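## Task

Place the yellow sponge inside the bin marked P3 so that no part of it sticks out past the bin's rim. The robot must not tip over or finish leaning, or the attempt fails. The sponge must stay put on its own at the end; if only the robot's grip keeps it there, it does not count.

## Robot and tools

ROBOT. A simulated Hello Robot Stretch 3 with a single arm: a two-wheel differential base (0.33 m long, 0.34 m wide), a lift sliding on a vertical mast, a telescoping arm that reaches out to the robot's right side, a three-axis wrist, a two-finger gripper, and a pan/tilt head. The base cannot strafe, so to move the gripper forward or back along the robot's heading you drive the base. Turns pivot around the point between the drive wheels, 0.05 m behind the front edge; with the arm in and wrist folded the robot sweeps a 0.28 m radius circle, and an unfolded level gripper pokes beyond it. Loose objects may occasionally get nudged by something.

FRAMES. Base frame: origin on the floor midway between the drive wheels, x forward, y left, z up. Odometry frame: the base frame as it was at the start of the scene. hand_pose (in the base frame) marks where the closed fingertips meet; with wrist joints at zero its x axis is up, y runs back along the arm to the mast, z toward the robot's rear.

TOOLS.
execute_actions {actions, cameras}: actions is a list holding one action object or nothing (empty list just reports state and images). An action may contain:
- base: exactly one of translate_m (metres, -1 to 1, an offset along the current heading, forward positive) or rotate_rad (radians, -3.2 to 3.2, an offset turn in place, left/counter-clockwise positive). Offsets count from the base position in the latest reported state.
- joints: a single object of absolute joint targets keyed by name: lift_m 0 to 1.1 (arm height); arm_m 0 to 0.52 (extension); wrist_yaw_rad -1.345 to 4.42 (0 along the arm, positive toward the front, 3.0 folded over the base); wrist_pitch_rad -1.57 to 0.451 (0 level, negative tips fingers down); wrist_roll_rad -2.911 to 2.911 (0 fingers side by side); gripper_m -0.089 to 0.179 (larger is wider; true fingertip gap is smaller, by about 0.007 near closed and 0.025 fully open, and zero below 0.007); head_pan_rad -3.953 to 1.73 (0 forward, positive left, -1.57 looks along the arm); head_tilt_rad -1.53 to 0.419 (negative looks down). Joints left out may keep pushing toward earlier targets.
- contact_limits: only arm_m, a motor_effort percentage 1 to 100 at which the arm motion halts (contact_stop); it also caps the arm's holding force until the next action. Too low stops instantly.
cameras: list from head_camera, nav_camera, wrist_camera, all; omitted/null/all gives every camera, [] none. Unknown keys or out-of-range numbers reject the whole call with no motion. Each action is capped at 15 s; motions start together.
wait {seconds 0 to 10}: commands nothing, then returns state and images.
zoom_image {camera, region [x0,y0,x1,y1] in pixels, top-left origin, max 504x504}: enlarges part of that camera's latest full image.
finished_scene {scene}: ends the current scene by its number and reports success; irreversible. Replying without any tool call ends all remaining scenes.

RESULT LINES. base_status / joint_status: how each commanded motion ended: done, off_target (resting away from target, maybe still pushing), contact_stop, time_out, torque_fault (after the last three the old target is dropped). A stop in one call cancels later calls in the same reply. on_its_own covers uncommanded joints; "held at" is a target, not a position. joint_positions report joints (tolerances: lift/arm/gripper ±0.004, wrist yaw/roll and head ±0.02, pitch ±0.05). motor_effort: percent of max, positive toward higher values, bracket = peak of last action; biased and noisy. Wheel effort positive pushes forward. base_odometry counts wheel turns (slip included), heading -3.142 to 3.142, left positive; turned_by_wheels and turned_by_imu give turn since last result. base_tilt in degrees, forward/right positive, with a fixed bias up to ~4. lidar_m: 12 distances from the base origin in 30-degree sectors, first straight ahead then counter-clockwise (4th left, 7th behind, 10th right), '-' nothing; plane 0.17 m high, range 0.15 to 12 m, blind to glass and robot parts, partly blocked when the lift is low. wrist_depth_mm (45-1000) and head_depth_mm (280-4000, sideways image): 7x7 median depths from top left. Camera calibration (K, distortion, T_world_to_cam mapping base frame to camera) is given per camera and has small errors, larger for the wrist camera at long reach.

GRIPPING. Close to a gripper_m below the sponge width to grasp; open at least 0.02 above the touching value to release. Readings don't confirm a hold; check images. Over-squeezing triggers a stall guard that weakens grip; send a new value to re-squeeze. Release the sponge inside the bin and move away so it rests freely.

SPEED. Base runs fast (0.30 m/s, 1.9 rad/s) only when stowed: lift_m < 0.30, arm_m < 0.03, wrist_yaw_rad > 2.54; otherwise 0.10 m/s and 0.63 rad/s.

AVOID. Fold or unfold the wrist only with lift_m 0.32-0.95, pitch -0.4 and roll near 0; once folded the lift may go down to 0.25. With yaw below -0.4 keep pitch at -0.5 or lower. Arm and lift halt and go slack on firm contact; a slack lift may sink under load or be pushed up when closing fingers on a surface. Base, wrist and head have no contact stop and keep pushing; wrist servos can torque-fault for 10 s after hard effort. Pushing with the gripper above about 0.45 m, pushing again after a stop, driving while holding something fixed, or snagging furniture (especially reversing) can tip the robot. If tilt appears, undo the last move in small steps, free the gripper, and drop lift to about 0.2. Avoid drops, slams and hard hits. Faster robot motion is preferred.

Each tool is called in YAML: its name, and indented under it one key for each argument.

## Session

I'll start by looking at the current state and images.

execute_actions:
  actions: []

Scene clock: 0.00 s.
base_odometry: x=+0.000 y=+0.000 heading=+0.000 (m, m, rad; odometry frame)
turned_by_wheels: +0.000 (rad since the last result)
turned_by_imu: +0.000 (rad since the last result)
base_tilt: forward=-2.1 right=-1.0 (deg)
lidar_m: 1.17 2.14 1.42 0.85 0.75 0.75 0.89 1.19 1.33 1.12 0.99 0.99
head_depth_mm: 1021 1009 1017 1051 1072 1073 1088 / 1133 1111 1131 1166 1176 1195 1216 / 1257 1251 1265 1296 1324 1340 1371 / 1423 1438 1466 1487 1517 1532 1561 / 1629 1664 1688 1735 1762 1776 1804 / 1822 1953 2010 2042 2082 2118 2046 / 1890 2241 2254 2254 2240 2241 2190
base_status: not commanded
joint_positions: lift_m=+0.443 arm_m=+0.000 wrist_yaw_rad=+2.940 wrist_pitch_rad=-0.565 wrist_roll_rad=+0.007 gripper_m=+0.037 head_pan_rad=-0.004 head_tilt_rad=+0.004
joint_status: not commanded
motor_effort: left_wheel=+0 right_wheel=+0 lift_m=+41 arm_m=+0 wrist_yaw_rad=+0 wrist_pitch_rad=+6 wrist_roll_rad=+0 gripper_m=+0 head_pan_rad=+0 head_tilt_rad=+1 (%)
hand_pose: x=+0.0196 y=+0.0544 z=+0.4241 quat_wxyz=(+0.266, +0.697, +0.127, +0.654) (m; base frame)
wrist_depth_mm: - 780 959 - - - - / 623 - - - - - - / 687 - 941 943 931 976 - / 715 - 783 790 795 817 824 / 659 663 - 677 695 709 709 / 581 581 - 593 623 606 625 / 517 545 - 546 546 557 546
pictures: head_camera (sideways: a quarter turn clockwise sets it upright), nav_camera (sideways: a quarter turn counterclockwise sets it upright), wrist_camera
Images, in order (width x height): head_camera 896x504, nav_camera 672x504, wrist_camera 644x364.

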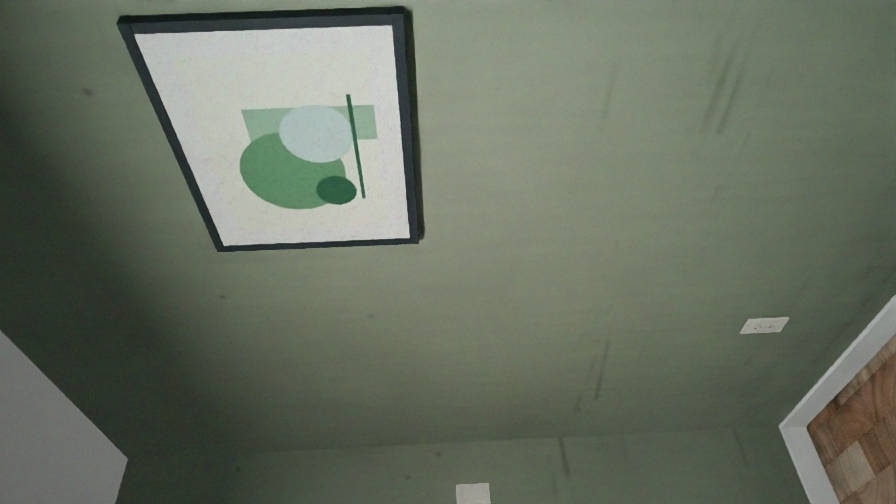

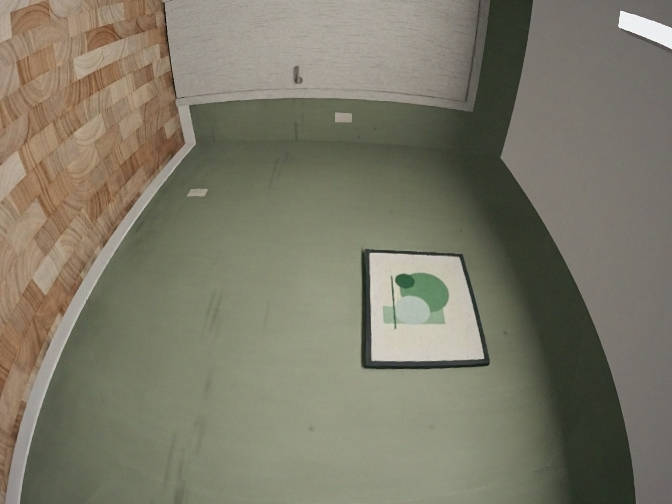

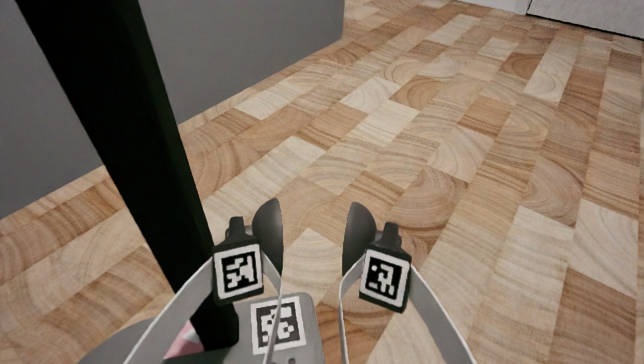

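execute_actions:
  actions:
    - {"joints": {"head_pan_rad": 1.6, "head_tilt_rad": -0.5}}
  cameras: ["head_camera", "nav_camera"]

Scene clock: 2.80 s.
base_odometry: x=+0.000 y=+0.000 heading=+0.000 (m, m, rad; odometry frame)
turned_by_wheels: +0.000 (rad since the last result)
turned_by_imu: -0.001 (rad since the last result)
base_tilt: forward=-2.2 right=-1.0 (deg)
lidar_m: 1.17 2.14 1.41 0.85 0.75 0.75 0.89 1.20 1.33 1.11 0.99 0.99
head_depth_mm: 1087 1220 1410 2326 1832 1515 1253 / 981 1083 1214 1378 1596 1528 1276 / 892 977 1077 1209 1369 1487 1274 / 816 885 972 1071 1202 1359 1277 / 753 812 883 964 1069 1187 1264 / 699 749 811 885 971 1076 1203 / 657 707 752 808 883 - -
base_status: not commanded
joint_positions: lift_m=+0.443 arm_m=+0.000 wrist_yaw_rad=+2.940 wrist_pitch_rad=-0.565 wrist_roll_rad=+0.007 gripper_m=+0.037 head_pan_rad=+1.593 head_tilt_rad=-0.493
joint_status: all done
motor_effort: left_wheel=+0(0) right_wheel=+0(1) lift_m=+41(42) arm_m=+0(0) wrist_yaw_rad=+0(0) wrist_pitch_rad=+6(6) wrist_roll_rad=+0(0) gripper_m=+0(0) head_pan_rad=+3(30) head_tilt_rad=-2(21) (%)
hand_pose: x=+0.0196 y=+0.0544 z=+0.4241 quat_wxyz=(+0.266, +0.697, +0.127, +0.654) (m; base frame)
wrist_depth_mm: - 785 926 - - - - / 632 - - - - - - / 677 - 913 934 950 992 - / 732 - 783 798 815 823 819 / 661 668 - 698 703 691 714 / 581 595 - 601 616 613 626 / 520 547 - 544 541 547 547
pictures: head_camera (sideways: a quarter turn clockwise sets it upright), nav_camera (sideways: a quarter turn counterclockwise sets it upright)
camera_calibration (this result's frames):
head_camera: T_world_to_cam=[[-0.0246613, -0.488422, -0.872259, 1.15516], [-0.997922, -0.039924, 0.0505697, -0.0574178], [-0.0595234, 0.871694, -0.486423, 0.593926], [0, 0, 0, 1]] pos_world=[0.00654183, 0.0441931, 1.2994]
nav_camera: T_world_to_cam=[[-0.0440583, 0.48958, 0.870845, -1.09215], [0.999027, 0.019821, 0.0394002, -0.00472911], [0.00202849, 0.871733, -0.489977, 0.593682], [0, 0, 0, 1]] pos_world=[-0.0445979, 0.0172545, 1.24217]
Images, in order (width x height): head_camera 896x504, nav_camera 672x504.

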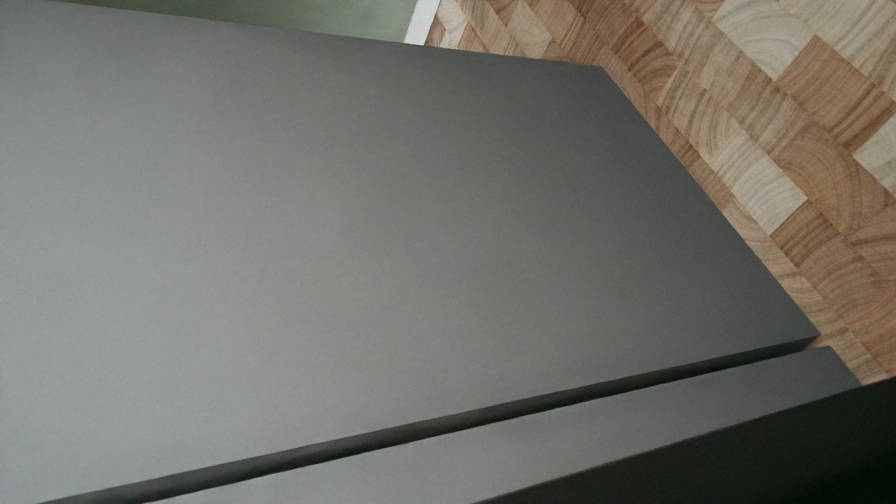

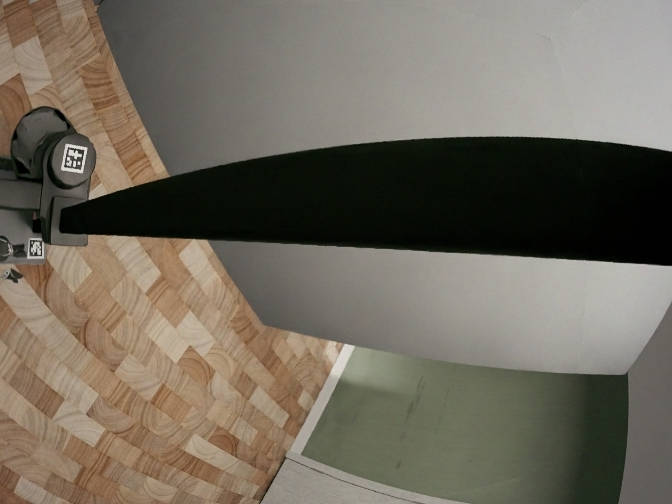

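execute_actions:
  actions:
    - {"joints": {"head_pan_rad": -2.4, "head_tilt_rad": -0.5}}
  cameras: ["head_camera", "nav_camera"]

Scene clock: 6.90 s.
base_odometry: x=+0.000 y=+0.000 heading=+0.000 (m, m, rad; odometry frame)
turned_by_wheels: +0.000 (rad since the last result)
turned_by_imu: -0.001 (rad since the last result)
base_tilt: forward=-2.0 right=-1.1 (deg)
lidar_m: 1.17 2.14 1.41 0.85 0.75 0.75 0.89 1.20 1.33 1.11 0.99 0.99
head_depth_mm: 1301 1425 1534 1126 1718 1524 1258 / 1304 1434 1540 1094 1738 1526 1264 / 1310 1426 1558 1160 1754 1537 1276 / 1317 1429 1555 1149 1774 1550 1282 / 1317 1445 1584 1081 1796 1569 1293 / 1318 1438 1571 1173 1794 1582 1298 / 1317 1443 1575 1224 1761 1587 1301
base_status: not commanded
joint_positions: lift_m=+0.443 arm_m=+0.000 wrist_yaw_rad=+2.940 wrist_pitch_rad=-0.565 wrist_roll_rad=+0.007 gripper_m=+0.037 head_pan_rad=-2.393 head_tilt_rad=-0.494
joint_status: all done
motor_effort: left_wheel=+0(0) right_wheel=+0(0) lift_m=+40(42) arm_m=+0(0) wrist_yaw_rad=+0(1) wrist_pitch_rad=+6(6) wrist_roll_rad=+0(0) gripper_m=+1(1) head_pan_rad=-2(30) head_tilt_rad=-3(4) (%)
hand_pose: x=+0.0196 y=+0.0544 z=+0.4241 quat_wxyz=(+0.266, +0.697, +0.127, +0.654) (m; base frame)
wrist_depth_mm: - 774 940 - - - - / 630 - - - - - - / 675 - 912 932 954 977 - / 741 - 777 795 803 796 808 / 658 661 - 685 689 704 715 / 584 592 - 597 618 614 618 / 518 546 - 539 543 551 557
pictures: head_camera (sideways: a quarter turn clockwise sets it upright), nav_camera (sideways: a quarter turn counterclockwise sets it upright)
camera_calibration (this result's frames):
head_camera: T_world_to_cam=[[0.381517, 0.306281, -0.872145, 1.15254], [0.692973, -0.719187, 0.0505739, -0.0677377], [-0.611746, -0.623668, -0.486626, 0.597559], [0, 0, 0, 1]] pos_world=[-0.027217, -0.029037, 1.29939]
nav_camera: T_world_to_cam=[[-0.336715, -0.358401, 0.87073, -1.09021], [-0.678701, 0.733357, 0.0394007, 0.00550443], [-0.652678, -0.577698, -0.49018, 0.59794], [0, 0, 0, 1]] pos_world=[0.0269069, -0.0493412, 1.24216]
Images, in order (width x height): head_camera 896x504, nav_camera 672x504.

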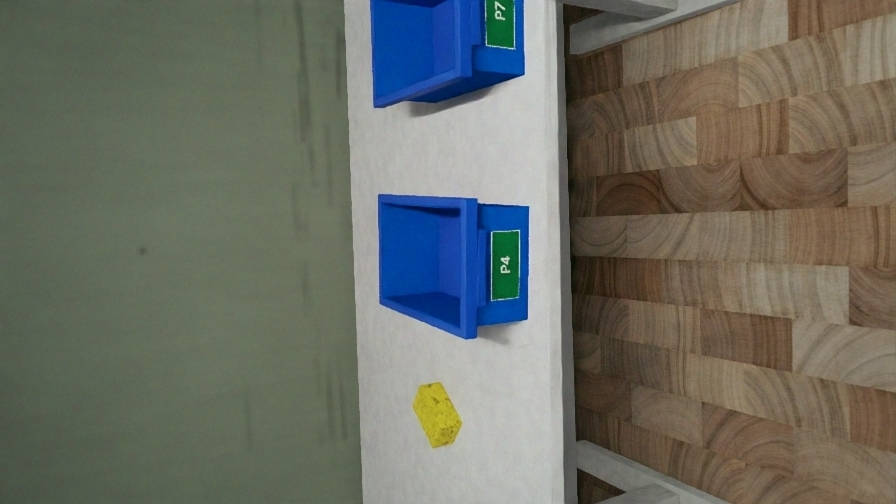

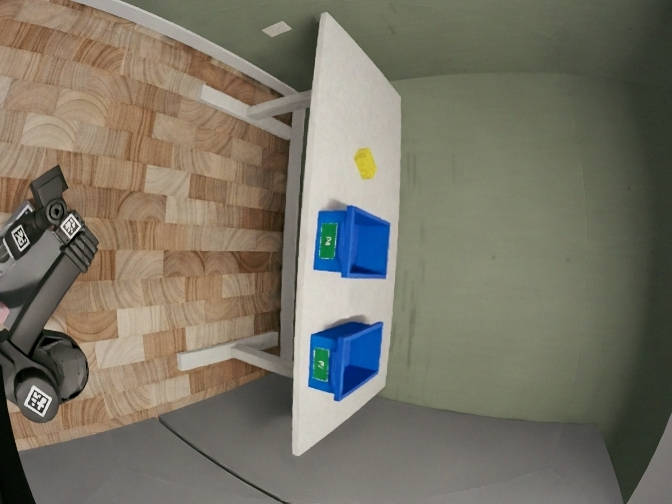

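zoom_image:
  camera: "head_camera"
  region: [340, 330, 600, 504]

zoom_image:
  camera: "head_camera"
  region: [340, 0, 700, 340]

Region (340, 330, 600, 504) of head_camera's 896x504 image, scaled by 1.938, with more detail than that image has; it fills the top 337 rows of this view, and the rest is white.

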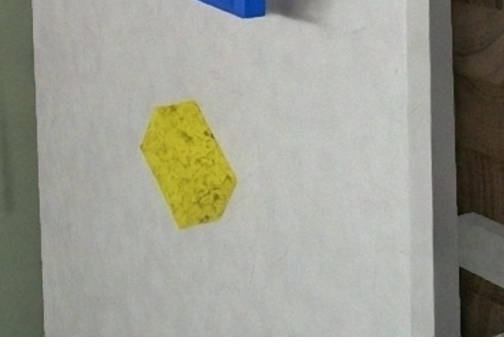

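Region (340, 0, 700, 340) of head_camera's 896x504 image, scaled by 1.400, with more detail than that image has.

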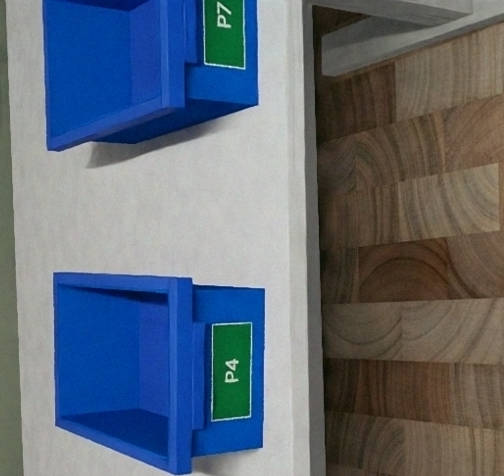

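execute_actions:
  actions:
    - {"base": {"rotate_rad": -1.658}, "joints": {"lift_m": 0.93, "wrist_pitch_rad": -0.4, "wrist_roll_rad": 0.0, "head_pan_rad": -0.8, "head_tilt_rad": -0.6}}
  cameras: ["head_camera", "nav_camera"]

Scene clock: 75.03 s.
base_odometry: x=+0.000 y=+0.000 heading=-1.658 (m, m, rad; odometry frame)
turned_by_wheels: -1.658 (rad since the last result)
turned_by_imu: -1.674 (rad since the last result)
base_tilt: forward=-2.1 right=-1.0 (deg)
lidar_m: 1.17 0.99 0.99 1.11 1.85 2.19 0.89 0.75 0.75 0.85 1.20 1.56
head_depth_mm: 1319 1480 1138 930 1591 1408 1206 / 1315 1466 1164 937 1733 1411 1209 / 1318 1460 1386 1023 1729 1435 1203 / 1305 1452 1243 949 1760 1439 1210 / 1303 1450 1176 931 1778 1450 1225 / 1288 1447 1441 986 1791 1461 1231 / 1285 1431 1467 1028 1798 1466 1233
base_status: done
joint_positions: lift_m=+0.930 arm_m=+0.000 wrist_yaw_rad=+2.940 wrist_pitch_rad=-0.418 wrist_roll_rad=+0.005 gripper_m=+0.037 head_pan_rad=-0.807 head_tilt_rad=-0.592
joint_status: all done
motor_effort: left_wheel=+5(10) right_wheel=-4(9) lift_m=+46(48) arm_m=+0(0) wrist_yaw_rad=+0(0) wrist_pitch_rad=+9(10) wrist_roll_rad=-3(3) gripper_m=+0(1) head_pan_rad=+3(32) head_tilt_rad=-3(13) (%)
hand_pose: x=+0.0238 y=+0.0749 z=+0.9426 quat_wxyz=(+0.216, +0.704, +0.076, +0.672) (m; base frame)
wrist_depth_mm: - - - - 923 805 734 / - - - - - 867 781 / - - - - - 914 824 / - - - - - - 881 / - - - - - - 933 / - - - - - - - / - - - - - - -
pictures: head_camera (sideways: a quarter turn clockwise sets it upright), nav_camera (sideways: a quarter turn counterclockwise sets it upright)
camera_calibration (this result's frames):
head_camera: T_world_to_cam=[[-0.369795, 0.437286, -0.819776, 1.08883], [0.712248, 0.699992, 0.0521008, -0.0698366], [0.596619, -0.564617, -0.57031, 0.699067], [0, 0, 0, 1]] pos_world=[0.0353087, -0.0325409, 1.29492]
nav_camera: T_world_to_cam=[[0.421134, -0.3916, 0.818105, -1.02621], [-0.720425, -0.692411, 0.0394174, 0.0057422], [0.551029, -0.605983, -0.573717, 0.699285], [0, 0, 0, 1]] pos_world=[0.0509844, 0.0258656, 1.24052]
Images, in order (width x height): head_camera 896x504, nav_camera 672x504.

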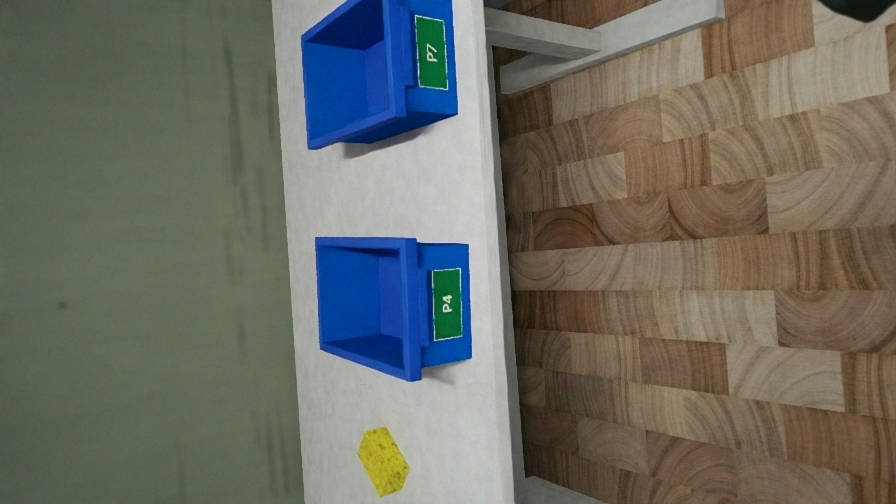

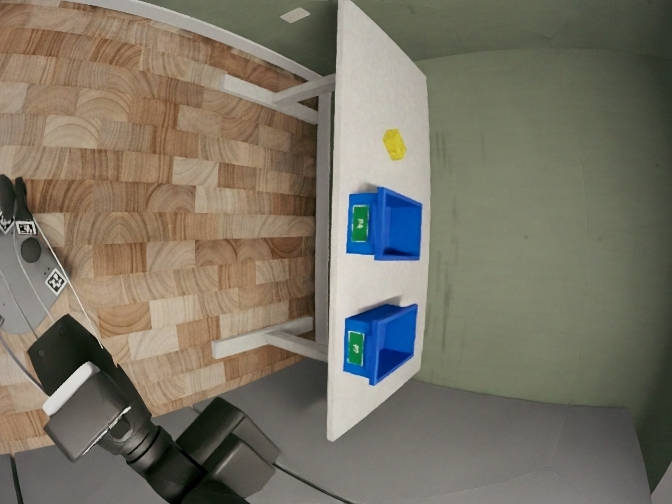

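execute_actions:
  actions:
    - {"base": {"translate_m": 0.62}, "joints": {"wrist_yaw_rad": 0.0, "head_pan_rad": -0.9, "head_tilt_rad": -0.75}}
  cameras: ["head_camera", "nav_camera"]

Scene clock: 95.03 s.
base_odometry: x=-0.054 y=-0.618 heading=-1.658 (m, m, rad; odometry frame)
turned_by_wheels: +0.000 (rad since the last result)
turned_by_imu: +0.002 (rad since the last result)
base_tilt: forward=-2.0 right=-1.1 (deg)
lidar_m: 0.67 0.57 0.56 0.64 1.07 2.65 1.39 1.17 1.17 1.11 1.11 0.73
head_depth_mm: 985 1119 1005 736 644 1243 1122 / 969 1111 1018 805 668 1247 1134 / 959 1090 1027 812 673 1235 1148 / 939 1069 1038 776 679 1236 1148 / 927 1060 1054 828 685 622 1157 / 914 1038 1067 839 690 622 1151 / 903 1018 1080 845 695 616 1170
base_status: done
joint_positions: lift_m=+0.930 arm_m=+0.000 wrist_yaw_rad=+0.002 wrist_pitch_rad=-0.418 wrist_roll_rad=+0.003 gripper_m=+0.037 head_pan_rad=-0.893 head_tilt_rad=-0.740
joint_status: all done
motor_effort: left_wheel=+4(11) right_wheel=-4(3) lift_m=+46(45) arm_m=+0(0) wrist_yaw_rad=-2(2) wrist_pitch_rad=+9(9) wrist_roll_rad=-2(3) gripper_m=+0(1) head_pan_rad=-2(12) head_tilt_rad=-3(13) (%)
hand_pose: x=-0.0211 y=-0.3694 z=+0.9426 quat_wxyz=(+0.691, +0.147, -0.692, -0.146) (m; base frame)
wrist_depth_mm: 695 815 - - 943 830 702 / 730 861 - 774 949 853 743 / 691 508 541 635 549 839 781 / 553 513 550 440 567 931 803 / 452 452 477 395 - - 859 / 393 395 364 408 - - 901 / 342 342 348 - - - 929
pictures: head_camera (sideways: a quarter turn clockwise sets it upright), nav_camera (sideways: a quarter turn counterclockwise sets it upright)
camera_calibration (this result's frames):
head_camera: T_world_to_cam=[[-0.402777, 0.556664, -0.726564, 0.967532], [0.774591, 0.630202, 0.0534346, -0.0719431], [0.487627, -0.541268, -0.685018, 0.848948], [0, 0, 0, 1]] pos_world=[0.0314562, -0.0337442, 1.28836]
nav_camera: T_world_to_cam=[[0.457675, -0.515339, 0.724541, -0.904479], [-0.773551, -0.63255, 0.0387247, 0.00697565], [0.438352, -0.578193, -0.688143, 0.848821], [0, 0, 0, 1]] pos_world=[0.0472711, 0.0290817, 1.23917]
Images, in order (width x height): head_camera 896x504, nav_camera 672x504.

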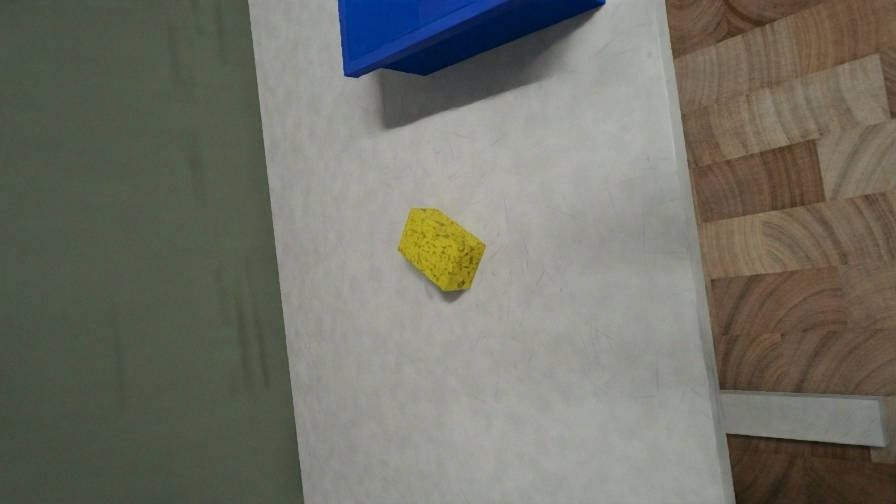

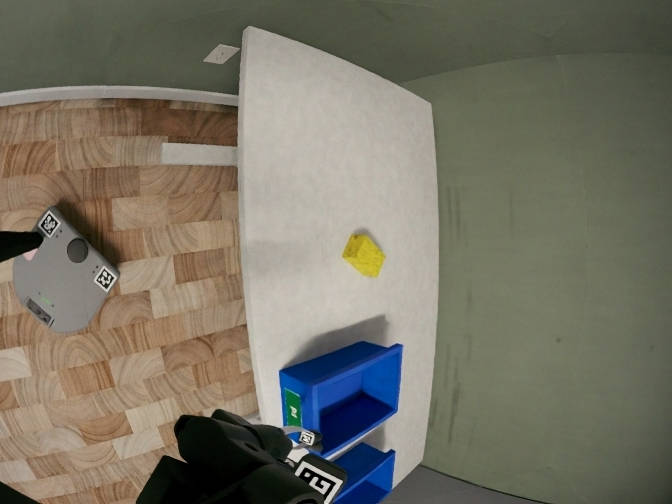

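zoom_image:
  camera: "head_camera"
  region: [370, 180, 520, 330]

Region (370, 180, 520, 330) of head_camera's 896x504 image, scaled by 3.360, with more detail than that image has.

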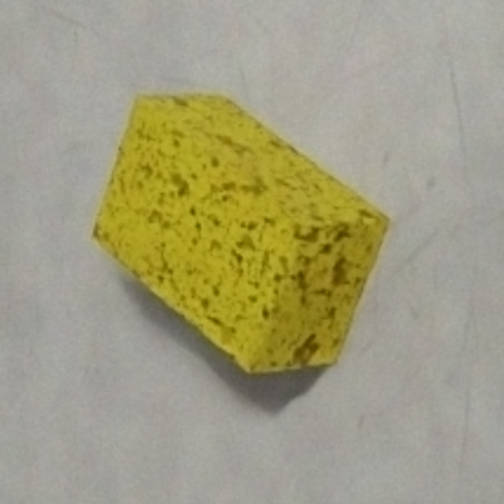

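execute_actions:
  actions:
    - {"base": {"rotate_rad": 0.826}, "joints": {"lift_m": 0.95, "arm_m": 0.42, "wrist_pitch_rad": -1.2, "wrist_yaw_rad": -0.658, "gripper_m": 0.14, "head_pan_rad": -1.6, "head_tilt_rad": -0.75}}

Scene clock: 124.43 s.
base_odometry: x=-0.054 y=-0.618 heading=-0.832 (m, m, rad; odometry frame)
turned_by_wheels: +0.826 (rad since the last result)
turned_by_imu: +0.831 (rad since the last result)
base_tilt: forward=-2.0 right=-1.0 (deg)
lidar_m: 0.56 0.59 0.80 2.22 1.66 1.21 1.17 1.11 1.14 1.10 0.73 0.58
head_depth_mm: 941 - 966 795 664 1218 1127 / 907 1095 1017 800 670 1222 1131 / 908 - 978 772 673 1237 1141 / 921 1059 1006 819 679 1239 1147 / 937 1071 1057 833 683 1252 1161 / 934 1066 1068 838 689 1221 1145 / 931 1056 1082 843 695 1257 1165
base_status: done
joint_positions: lift_m=+0.950 arm_m=+0.420 wrist_yaw_rad=-0.657 wrist_pitch_rad=-1.202 wrist_roll_rad=+0.003 gripper_m=+0.140 head_pan_rad=-1.593 head_tilt_rad=-0.741
joint_status: all done
motor_effort: left_wheel=-4(11) right_wheel=+3(9) lift_m=+45(48) arm_m=+3(5) wrist_yaw_rad=+0(2) wrist_pitch_rad=+1(5) wrist_roll_rad=-2(2) gripper_m=+0(92) head_pan_rad=-2(31) head_tilt_rad=-4(3) (%)
hand_pose: x=-0.0642 y=-0.6197 z=+0.8408 quat_wxyz=(+0.422, +0.190, -0.681, -0.567) (m; base frame)
wrist_depth_mm: 310 311 313 315 316 322 198 / 302 303 304 308 311 311 227 / 294 295 298 294 300 299 247 / 285 288 288 246 292 293 270 / 277 283 280 240 284 287 286 / 272 272 275 235 277 - 279 / 263 264 268 268 272 270 275
pictures: head_camera (sideways: a quarter turn clockwise sets it upright), nav_camera (sideways: a quarter turn counterclockwise sets it upright), wrist_camera
camera_calibration (this result's frames):
head_camera: T_world_to_cam=[[0.0507619, 0.685604, -0.726202, 0.964294], [0.998421, -0.0173213, 0.0534372, -0.073312], [0.0240581, -0.727768, -0.685401, 0.852274], [0, 0, 0, 1]] pos_world=[0.00374269, -0.042136, 1.28834]
nav_camera: T_world_to_cam=[[0.0178483, -0.689382, 0.724178, -0.901323], [-0.99914, 0.0148071, 0.0387207, 0.00835698], [-0.0374164, -0.724247, -0.688525, 0.85222], [0, 0, 0, 1]] pos_world=[0.0563238, -0.00426191, 1.23917]
wrist_camera: T_world_to_cam=[[-0.813552, 0.581308, 0.0146184, 0.290641], [0.571812, 0.804325, -0.161531, 0.701215], [-0.105657, -0.123055, -0.986759, 0.916377], [0, 0, 0, 1]] pos_world=[-0.0676909, -0.620192, 1.01326]
Images, in order (width x height): head_camera 896x504, nav_camera 672x504, wrist_camera 644x364.

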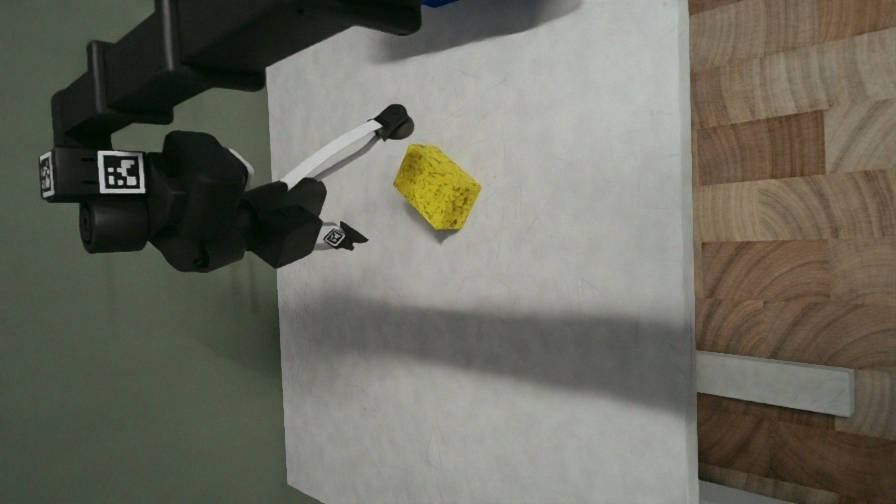

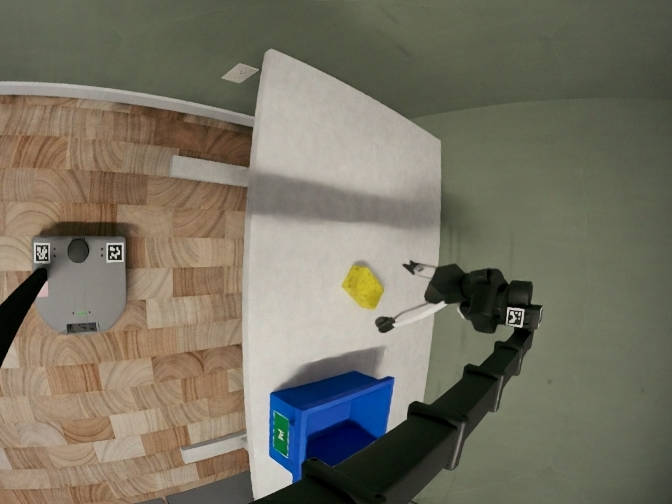

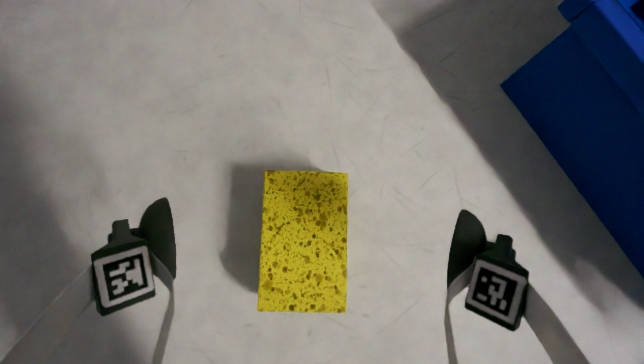

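execute_actions:
  actions:
    - {"joints": {"lift_m": 0.863, "arm_m": 0.43}}
  cameras: ["head_camera", "wrist_camera"]

Scene clock: 133.80 s.
base_odometry: x=-0.054 y=-0.618 heading=-0.832 (m, m, rad; odometry frame)
turned_by_wheels: +0.000 (rad since the last result)
turned_by_imu: -0.001 (rad since the last result)
base_tilt: forward=-2.1 right=-1.1 (deg)
lidar_m: 0.57 0.59 0.80 2.22 1.66 1.21 1.17 1.11 1.14 1.11 0.73 0.59
head_depth_mm: 941 1075 1080 - 648 1216 1133 / 941 1027 980 786 667 1228 1136 / 933 1031 - 769 672 1231 1146 / 934 1047 1041 808 678 1241 1142 / 933 1067 1053 828 684 1250 1156 / 933 1066 1069 839 688 1217 1140 / 933 1067 1080 848 695 1264 1166
base_status: not commanded
joint_positions: lift_m=+0.863 arm_m=+0.430 wrist_yaw_rad=-0.657 wrist_pitch_rad=-1.202 wrist_roll_rad=+0.003 gripper_m=+0.140 head_pan_rad=-1.593 head_tilt_rad=-0.741
joint_status: all done
motor_effort: left_wheel=-4(4) right_wheel=+3(4) lift_m=+36(42) arm_m=+3(3) wrist_yaw_rad=+0(0) wrist_pitch_rad=+1(2) wrist_roll_rad=-2(2) gripper_m=+0(0) head_pan_rad=-2(2) head_tilt_rad=-4(4) (%)
hand_pose: x=-0.0642 y=-0.6297 z=+0.7541 quat_wxyz=(+0.422, +0.190, -0.681, -0.567) (m; base frame)
wrist_depth_mm: 217 218 220 221 222 224 219 / 210 213 214 215 216 219 219 / 206 207 208 209 211 212 214 / 200 202 201 158 204 205 208 / 195 197 196 155 200 202 202 / 192 191 191 151 194 - 196 / 185 187 186 146 189 191 193
pictures: head_camera (sideways: a quarter turn clockwise sets it upright), wrist_camera
camera_calibration (this result's frames):
head_camera: T_world_to_cam=[[0.0507617, 0.685604, -0.726202, 0.964294], [0.998421, -0.0173209, 0.0534372, -0.073312], [0.0240583, -0.727768, -0.685401, 0.852274], [0, 0, 0, 1]] pos_world=[0.00374271, -0.042136, 1.28834]
wrist_camera: T_world_to_cam=[[-0.813552, 0.581308, 0.0146181, 0.297721], [0.571814, 0.804326, -0.161522, 0.695244], [-0.105652, -0.123048, -0.986761, 0.829591], [0, 0, 0, 1]] pos_world=[-0.0676905, -0.630191, 0.926553]
Images, in order (width x height): head_camera 896x504, wrist_camera 644x364.

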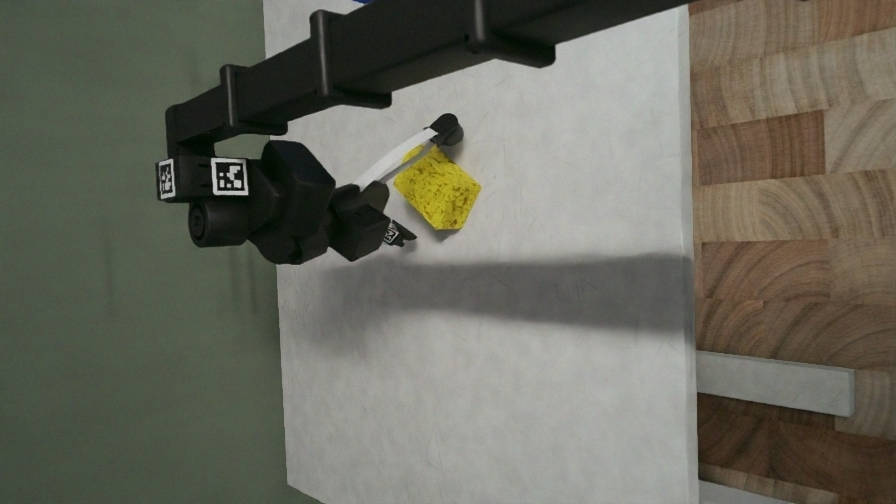

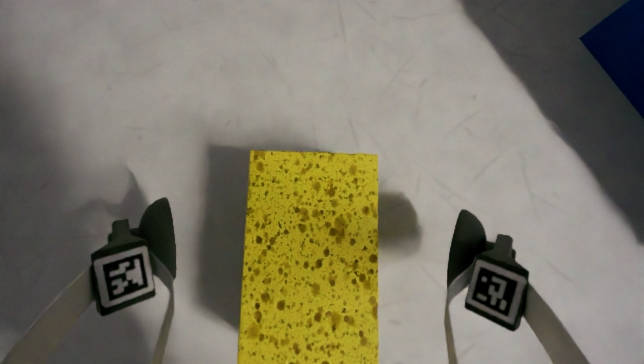

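execute_actions:
  actions:
    - {"joints": {"lift_m": 0.855, "gripper_m": 0.03}}
  cameras: ["head_camera", "wrist_camera"]

Scene clock: 141.27 s.
base_odometry: x=-0.054 y=-0.618 heading=-0.832 (m, m, rad; odometry frame)
turned_by_wheels: +0.000 (rad since the last result)
turned_by_imu: -0.001 (rad since the last result)
base_tilt: forward=-2.0 right=-0.9 (deg)
lidar_m: 0.56 0.58 0.80 2.23 1.66 1.21 1.17 1.11 1.15 1.10 0.72 0.59
head_depth_mm: 940 1075 1062 - 636 1219 1131 / 937 1051 982 786 669 1220 1131 / 937 1029 958 768 673 1230 1137 / 940 1050 1046 803 680 1246 1152 / 936 1071 1051 827 682 1250 1159 / 932 1063 1064 839 688 1218 1148 / 930 1060 1076 848 696 1259 1161
base_status: not commanded
joint_positions: lift_m=+0.855 arm_m=+0.430 wrist_yaw_rad=-0.657 wrist_pitch_rad=-1.202 wrist_roll_rad=+0.003 gripper_m=+0.031 head_pan_rad=-1.593 head_tilt_rad=-0.741
joint_status: all done
motor_effort: left_wheel=-4(4) right_wheel=+4(3) lift_m=+37(41) arm_m=+3(3) wrist_yaw_rad=+0(1) wrist_pitch_rad=+1(1) wrist_roll_rad=-2(2) gripper_m=-19(100) head_pan_rad=-1(2) head_tilt_rad=-3(3) (%)
hand_pose: x=-0.0642 y=-0.6297 z=+0.7461 quat_wxyz=(+0.422, +0.190, -0.681, -0.567) (m; base frame)
wrist_depth_mm: 210 209 212 213 215 215 215 / 202 202 206 206 207 210 209 / 198 199 200 202 202 202 206 / 192 193 193 148 197 198 200 / 188 190 144 144 192 194 194 / 182 183 140 140 184 188 190 / 178 181 180 137 183 184 184
pictures: head_camera (sideways: a quarter turn clockwise sets it upright), wrist_camera
camera_calibration (this result's frames):
head_camera: T_world_to_cam=[[0.0507618, 0.685604, -0.726202, 0.964294], [0.998421, -0.017321, 0.0534372, -0.073312], [0.0240582, -0.727768, -0.685401, 0.852274], [0, 0, 0, 1]] pos_world=[0.0037427, -0.042136, 1.28834]
wrist_camera: T_world_to_cam=[[-0.813552, 0.581308, 0.014618, 0.297839], [0.571813, 0.804326, -0.161522, 0.69395], [-0.105651, -0.123048, -0.986761, 0.821684], [0, 0, 0, 1]] pos_world=[-0.0676904, -0.630192, 0.91854]
Images, in order (width x height): head_camera 896x504, wrist_camera 644x364.

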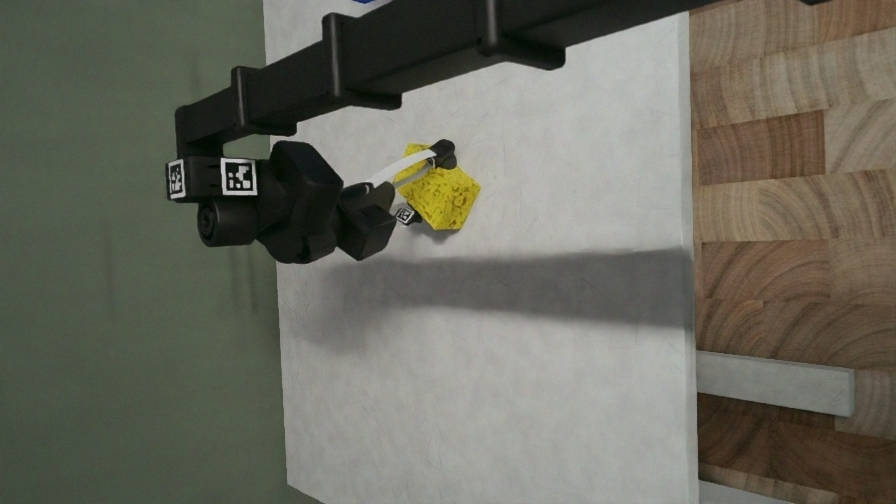

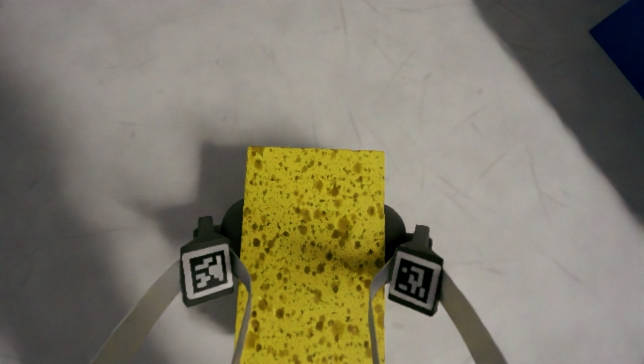

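execute_actions:
  actions:
    - {"joints": {"lift_m": 0.9, "gripper_m": 0.015}}
  cameras: ["head_camera", "wrist_camera"]

Scene clock: 144.30 s.
base_odometry: x=-0.054 y=-0.618 heading=-0.832 (m, m, rad; odometry frame)
turned_by_wheels: +0.000 (rad since the last result)
turned_by_imu: -0.001 (rad since the last result)
base_tilt: forward=-2.1 right=-1.0 (deg)
lidar_m: 0.56 0.59 0.80 2.22 1.66 1.22 1.17 1.11 1.14 1.11 0.73 0.59
head_depth_mm: 940 1053 - - 659 1218 1128 / 936 - 984 806 670 1227 1130 / 938 - 1025 754 674 1235 1144 / 937 1051 1005 808 678 1237 1147 / 933 1067 1055 829 685 1242 1156 / 933 1062 1067 837 690 1221 1139 / 932 1065 1080 846 693 1266 1173
base_status: not commanded
joint_positions: lift_m=+0.900 arm_m=+0.430 wrist_yaw_rad=-0.657 wrist_pitch_rad=-1.202 wrist_roll_rad=+0.003 gripper_m=+0.020 head_pan_rad=-1.593 head_tilt_rad=-0.741
joint_status: gripper_m off_target (ended at +0.020, target +0.015); the others done
motor_effort: left_wheel=-4(4) right_wheel=+3(4) lift_m=+45(47) arm_m=+3(3) wrist_yaw_rad=+0(0) wrist_pitch_rad=+1(1) wrist_roll_rad=-2(2) gripper_m=-23(87) head_pan_rad=-2(3) head_tilt_rad=-3(3) (%)
hand_pose: x=-0.0642 y=-0.6297 z=+0.7908 quat_wxyz=(+0.422, +0.190, -0.681, -0.567) (m; base frame)
wrist_depth_mm: 256 258 260 261 261 263 220 / 249 250 251 253 256 257 226 / 243 245 246 249 248 250 250 / 236 237 237 147 242 242 243 / 230 231 143 143 236 236 238 / 224 225 139 139 227 230 234 / 219 221 220 136 223 225 227
pictures: head_camera (sideways: a quarter turn clockwise sets it upright), wrist_camera
camera_calibration (this result's frames):
head_camera: T_world_to_cam=[[0.0507618, 0.685604, -0.726202, 0.964294], [0.998421, -0.017321, 0.0534372, -0.073312], [0.0240582, -0.727768, -0.685401, 0.852274], [0, 0, 0, 1]] pos_world=[0.0037427, -0.042136, 1.28834]
wrist_camera: T_world_to_cam=[[-0.813552, 0.581308, 0.014618, 0.297186], [0.571813, 0.804326, -0.161522, 0.701172], [-0.105652, -0.123048, -0.986761, 0.865801], [0, 0, 0, 1]] pos_world=[-0.0676905, -0.630193, 0.963249]
Images, in order (width x height): head_camera 896x504, wrist_camera 644x364.

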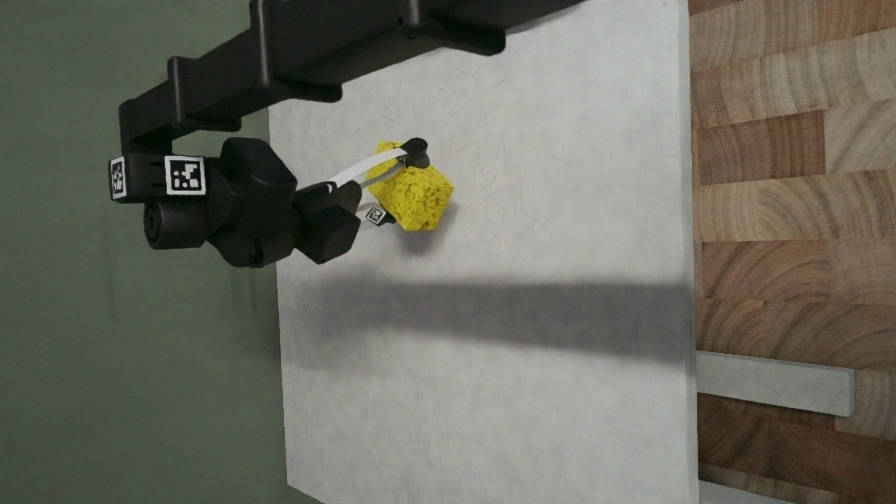

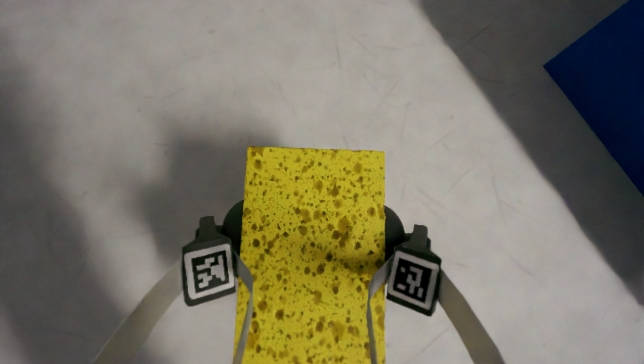

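execute_actions:
  actions:
    - {"joints": {"arm_m": 0.0, "wrist_yaw_rad": 2.7, "wrist_pitch_rad": -0.4, "gripper_m": 0.025, "head_pan_rad": -0.6, "head_tilt_rad": -1.0}}

Scene clock: 170.50 s.
base_odometry: x=-0.054 y=-0.618 heading=-0.832 (m, m, rad; odometry frame)
turned_by_wheels: +0.000 (rad since the last result)
turned_by_imu: -0.002 (rad since the last result)
base_tilt: forward=-2.1 right=-1.0 (deg)
lidar_m: 0.57 0.59 0.80 2.23 1.66 1.21 1.17 1.11 1.15 1.11 0.72 0.59
head_depth_mm: 790 929 734 645 1305 1218 - / 718 878 742 685 1312 1214 - / 660 799 761 1357 1340 1222 - / 610 725 892 1167 1344 1209 1101 / 566 665 806 1015 1302 1226 315 / 529 614 730 906 1181 1227 293 / 497 570 672 813 1033 1213 1108
base_status: not commanded
joint_positions: lift_m=+0.900 arm_m=+0.000 wrist_yaw_rad=+2.699 wrist_pitch_rad=-0.419 wrist_roll_rad=+0.003 gripper_m=+0.026 head_pan_rad=-0.607 head_tilt_rad=-0.987
joint_status: all done
motor_effort: left_wheel=-4(4) right_wheel=+4(4) lift_m=+46(46) arm_m=-2(2) wrist_yaw_rad=+2(3) wrist_pitch_rad=+10(9) wrist_roll_rad=-2(2) gripper_m=-21(18) head_pan_rad=+4(31) head_tilt_rad=-4(19) (%)
hand_pose: x=+0.0749 y=+0.0573 z=+0.9123 quat_wxyz=(+0.296, +0.708, -0.009, +0.641) (m; base frame)
wrist_depth_mm: - - - - 722 544 432 / - - - - 766 563 444 / - - - - 805 590 463 / - - - 147 806 613 473 / - - 143 143 788 645 491 / - - 139 140 784 664 509 / - - - 136 971 671 519
pictures: head_camera (sideways: a quarter turn clockwise sets it upright), nav_camera (sideways: a quarter turn counterclockwise sets it upright), wrist_camera
camera_calibration (this result's frames):
head_camera: T_world_to_cam=[[-0.672309, 0.509816, -0.536739, 0.721841], [0.576138, 0.815629, 0.0530569, -0.0702236], [0.464829, -0.273565, -0.842079, 1.05332], [0, 0, 0, 1]] pos_world=[0.0361468, -0.022579, 1.27814]
nav_camera: T_world_to_cam=[[0.712853, -0.454357, 0.534229, -0.658067], [-0.55603, -0.830395, 0.0356987, 0.00960034], [0.427401, -0.322495, -0.844586, 1.05231], [0, 0, 0, 1]] pos_world=[0.0246836, 0.0483399, 1.23998]
wrist_camera: T_world_to_cam=[[0.90981, -0.413401, 0.0366863, -0.0829697], [-0.215027, -0.545138, -0.810301, 0.816778], [0.354979, 0.729331, -0.584864, 0.634934], [0, 0, 0, 1]] pos_world=[0.0257282, -0.0521201, 1.03623]
Images, in order (width x height): head_camera 896x504, nav_camera 672x504, wrist_camera 644x364.

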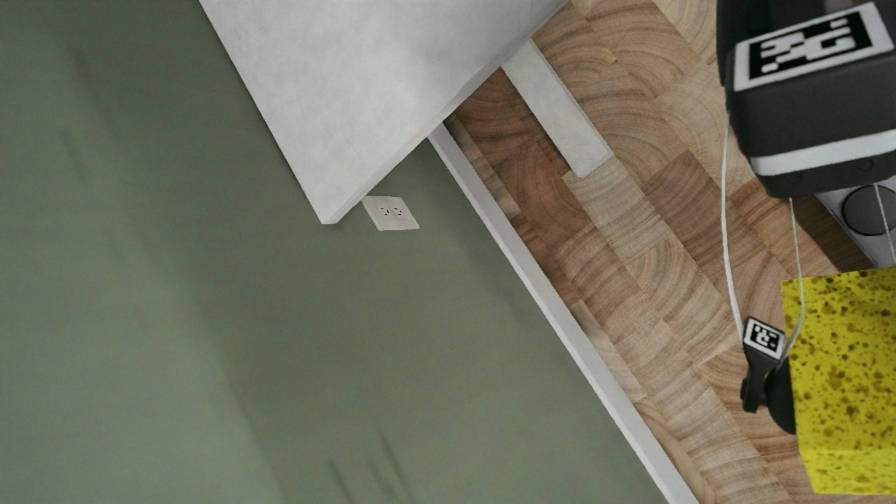

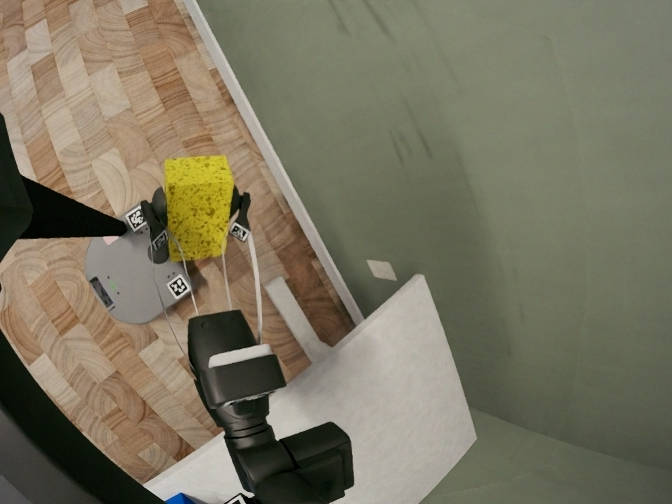

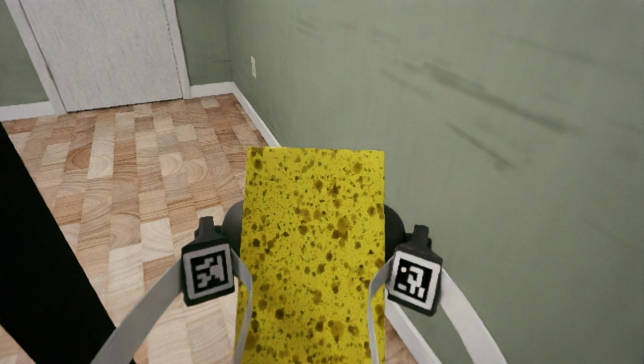

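execute_actions:
  actions:
    - {"base": {"rotate_rad": 1.99}, "joints": {"lift_m": 0.55, "head_pan_rad": 0.0, "head_tilt_rad": -0.5}}
  cameras: ["head_camera", "nav_camera"]

Scene clock: 176.63 s.
base_odometry: x=-0.054 y=-0.618 heading=+1.158 (m, m, rad; odometry frame)
turned_by_wheels: +1.990 (rad since the last result)
turned_by_imu: +2.005 (rad since the last result)
base_tilt: forward=-2.1 right=-1.1 (deg)
lidar_m: 1.88 1.26 1.17 1.11 1.19 1.10 0.72 0.61 0.56 0.57 0.73 1.56
head_depth_mm: 2205 2381 2622 2507 1864 1505 1241 / 2266 2513 2722 2550 1895 1509 1253 / 2414 2650 2940 2540 1914 1525 1263 / 2514 2779 3071 2623 1933 1533 1271 / 2609 2918 3221 2497 1952 1541 1278 / 1726 1789 1895 2000 1945 1554 1289 / 1470 1535 1608 1701 1775 1569 1299
base_status: done
joint_positions: lift_m=+0.550 arm_m=+0.000 wrist_yaw_rad=+2.699 wrist_pitch_rad=-0.419 wrist_roll_rad=+0.003 gripper_m=+0.026 head_pan_rad=-0.007 head_tilt_rad=-0.507
joint_status: all done
motor_effort: left_wheel=-5(11) right_wheel=+4(11) lift_m=+37(41) arm_m=-2(2) wrist_yaw_rad=+2(2) wrist_pitch_rad=+9(10) wrist_roll_rad=-2(2) gripper_m=-20(20) head_pan_rad=+3(27) head_tilt_rad=+2(22) (%)
hand_pose: x=+0.0749 y=+0.0573 z=+0.5627 quat_wxyz=(+0.296, +0.708, -0.009, +0.642) (m; base frame)
wrist_depth_mm: - - - - - - - / - - - - - - - / - - - - - - - / - - - 148 - - - / 944 906 143 144 951 947 - / - 777 139 140 754 815 824 / - 679 668 136 694 717 733
pictures: head_camera (sideways: a quarter turn clockwise sets it upright), nav_camera (sideways: a quarter turn counterclockwise sets it upright)
camera_calibration (this result's frames):
head_camera: T_world_to_cam=[[-0.499421, 0.0388854, -0.865486, 1.14923], [-0.0102995, 0.998655, 0.0508118, -0.0637566], [0.866298, 0.0342906, -0.498349, 0.603796], [0, 0, 0, 1]] pos_world=[0.0502234, -0.00172174, 1.29878]
nav_camera: T_world_to_cam=[[0.50255, 0.029772, 0.864035, -1.0866], [-0.00859096, -0.999186, 0.0394256, 0.00138493], [0.864505, -0.0272363, -0.501885, 0.603915], [0, 0, 0, 1]] pos_world=[0.023995, 0.0501825, 1.2419]
Images, in order (width x height): head_camera 896x504, nav_camera 672x504.

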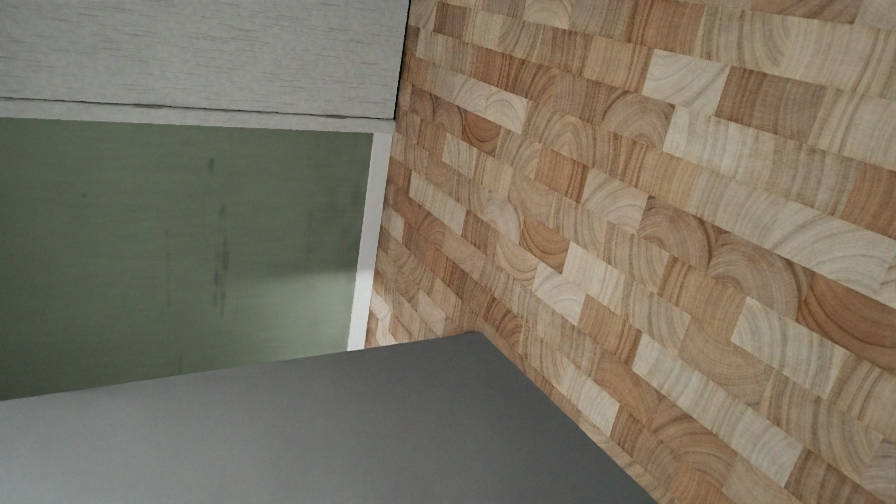

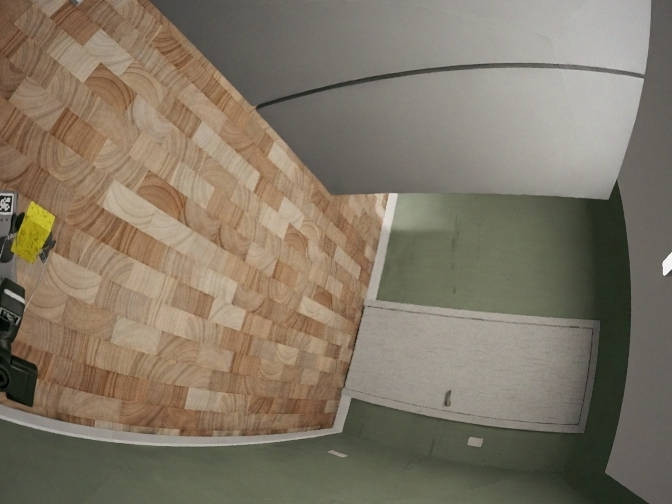

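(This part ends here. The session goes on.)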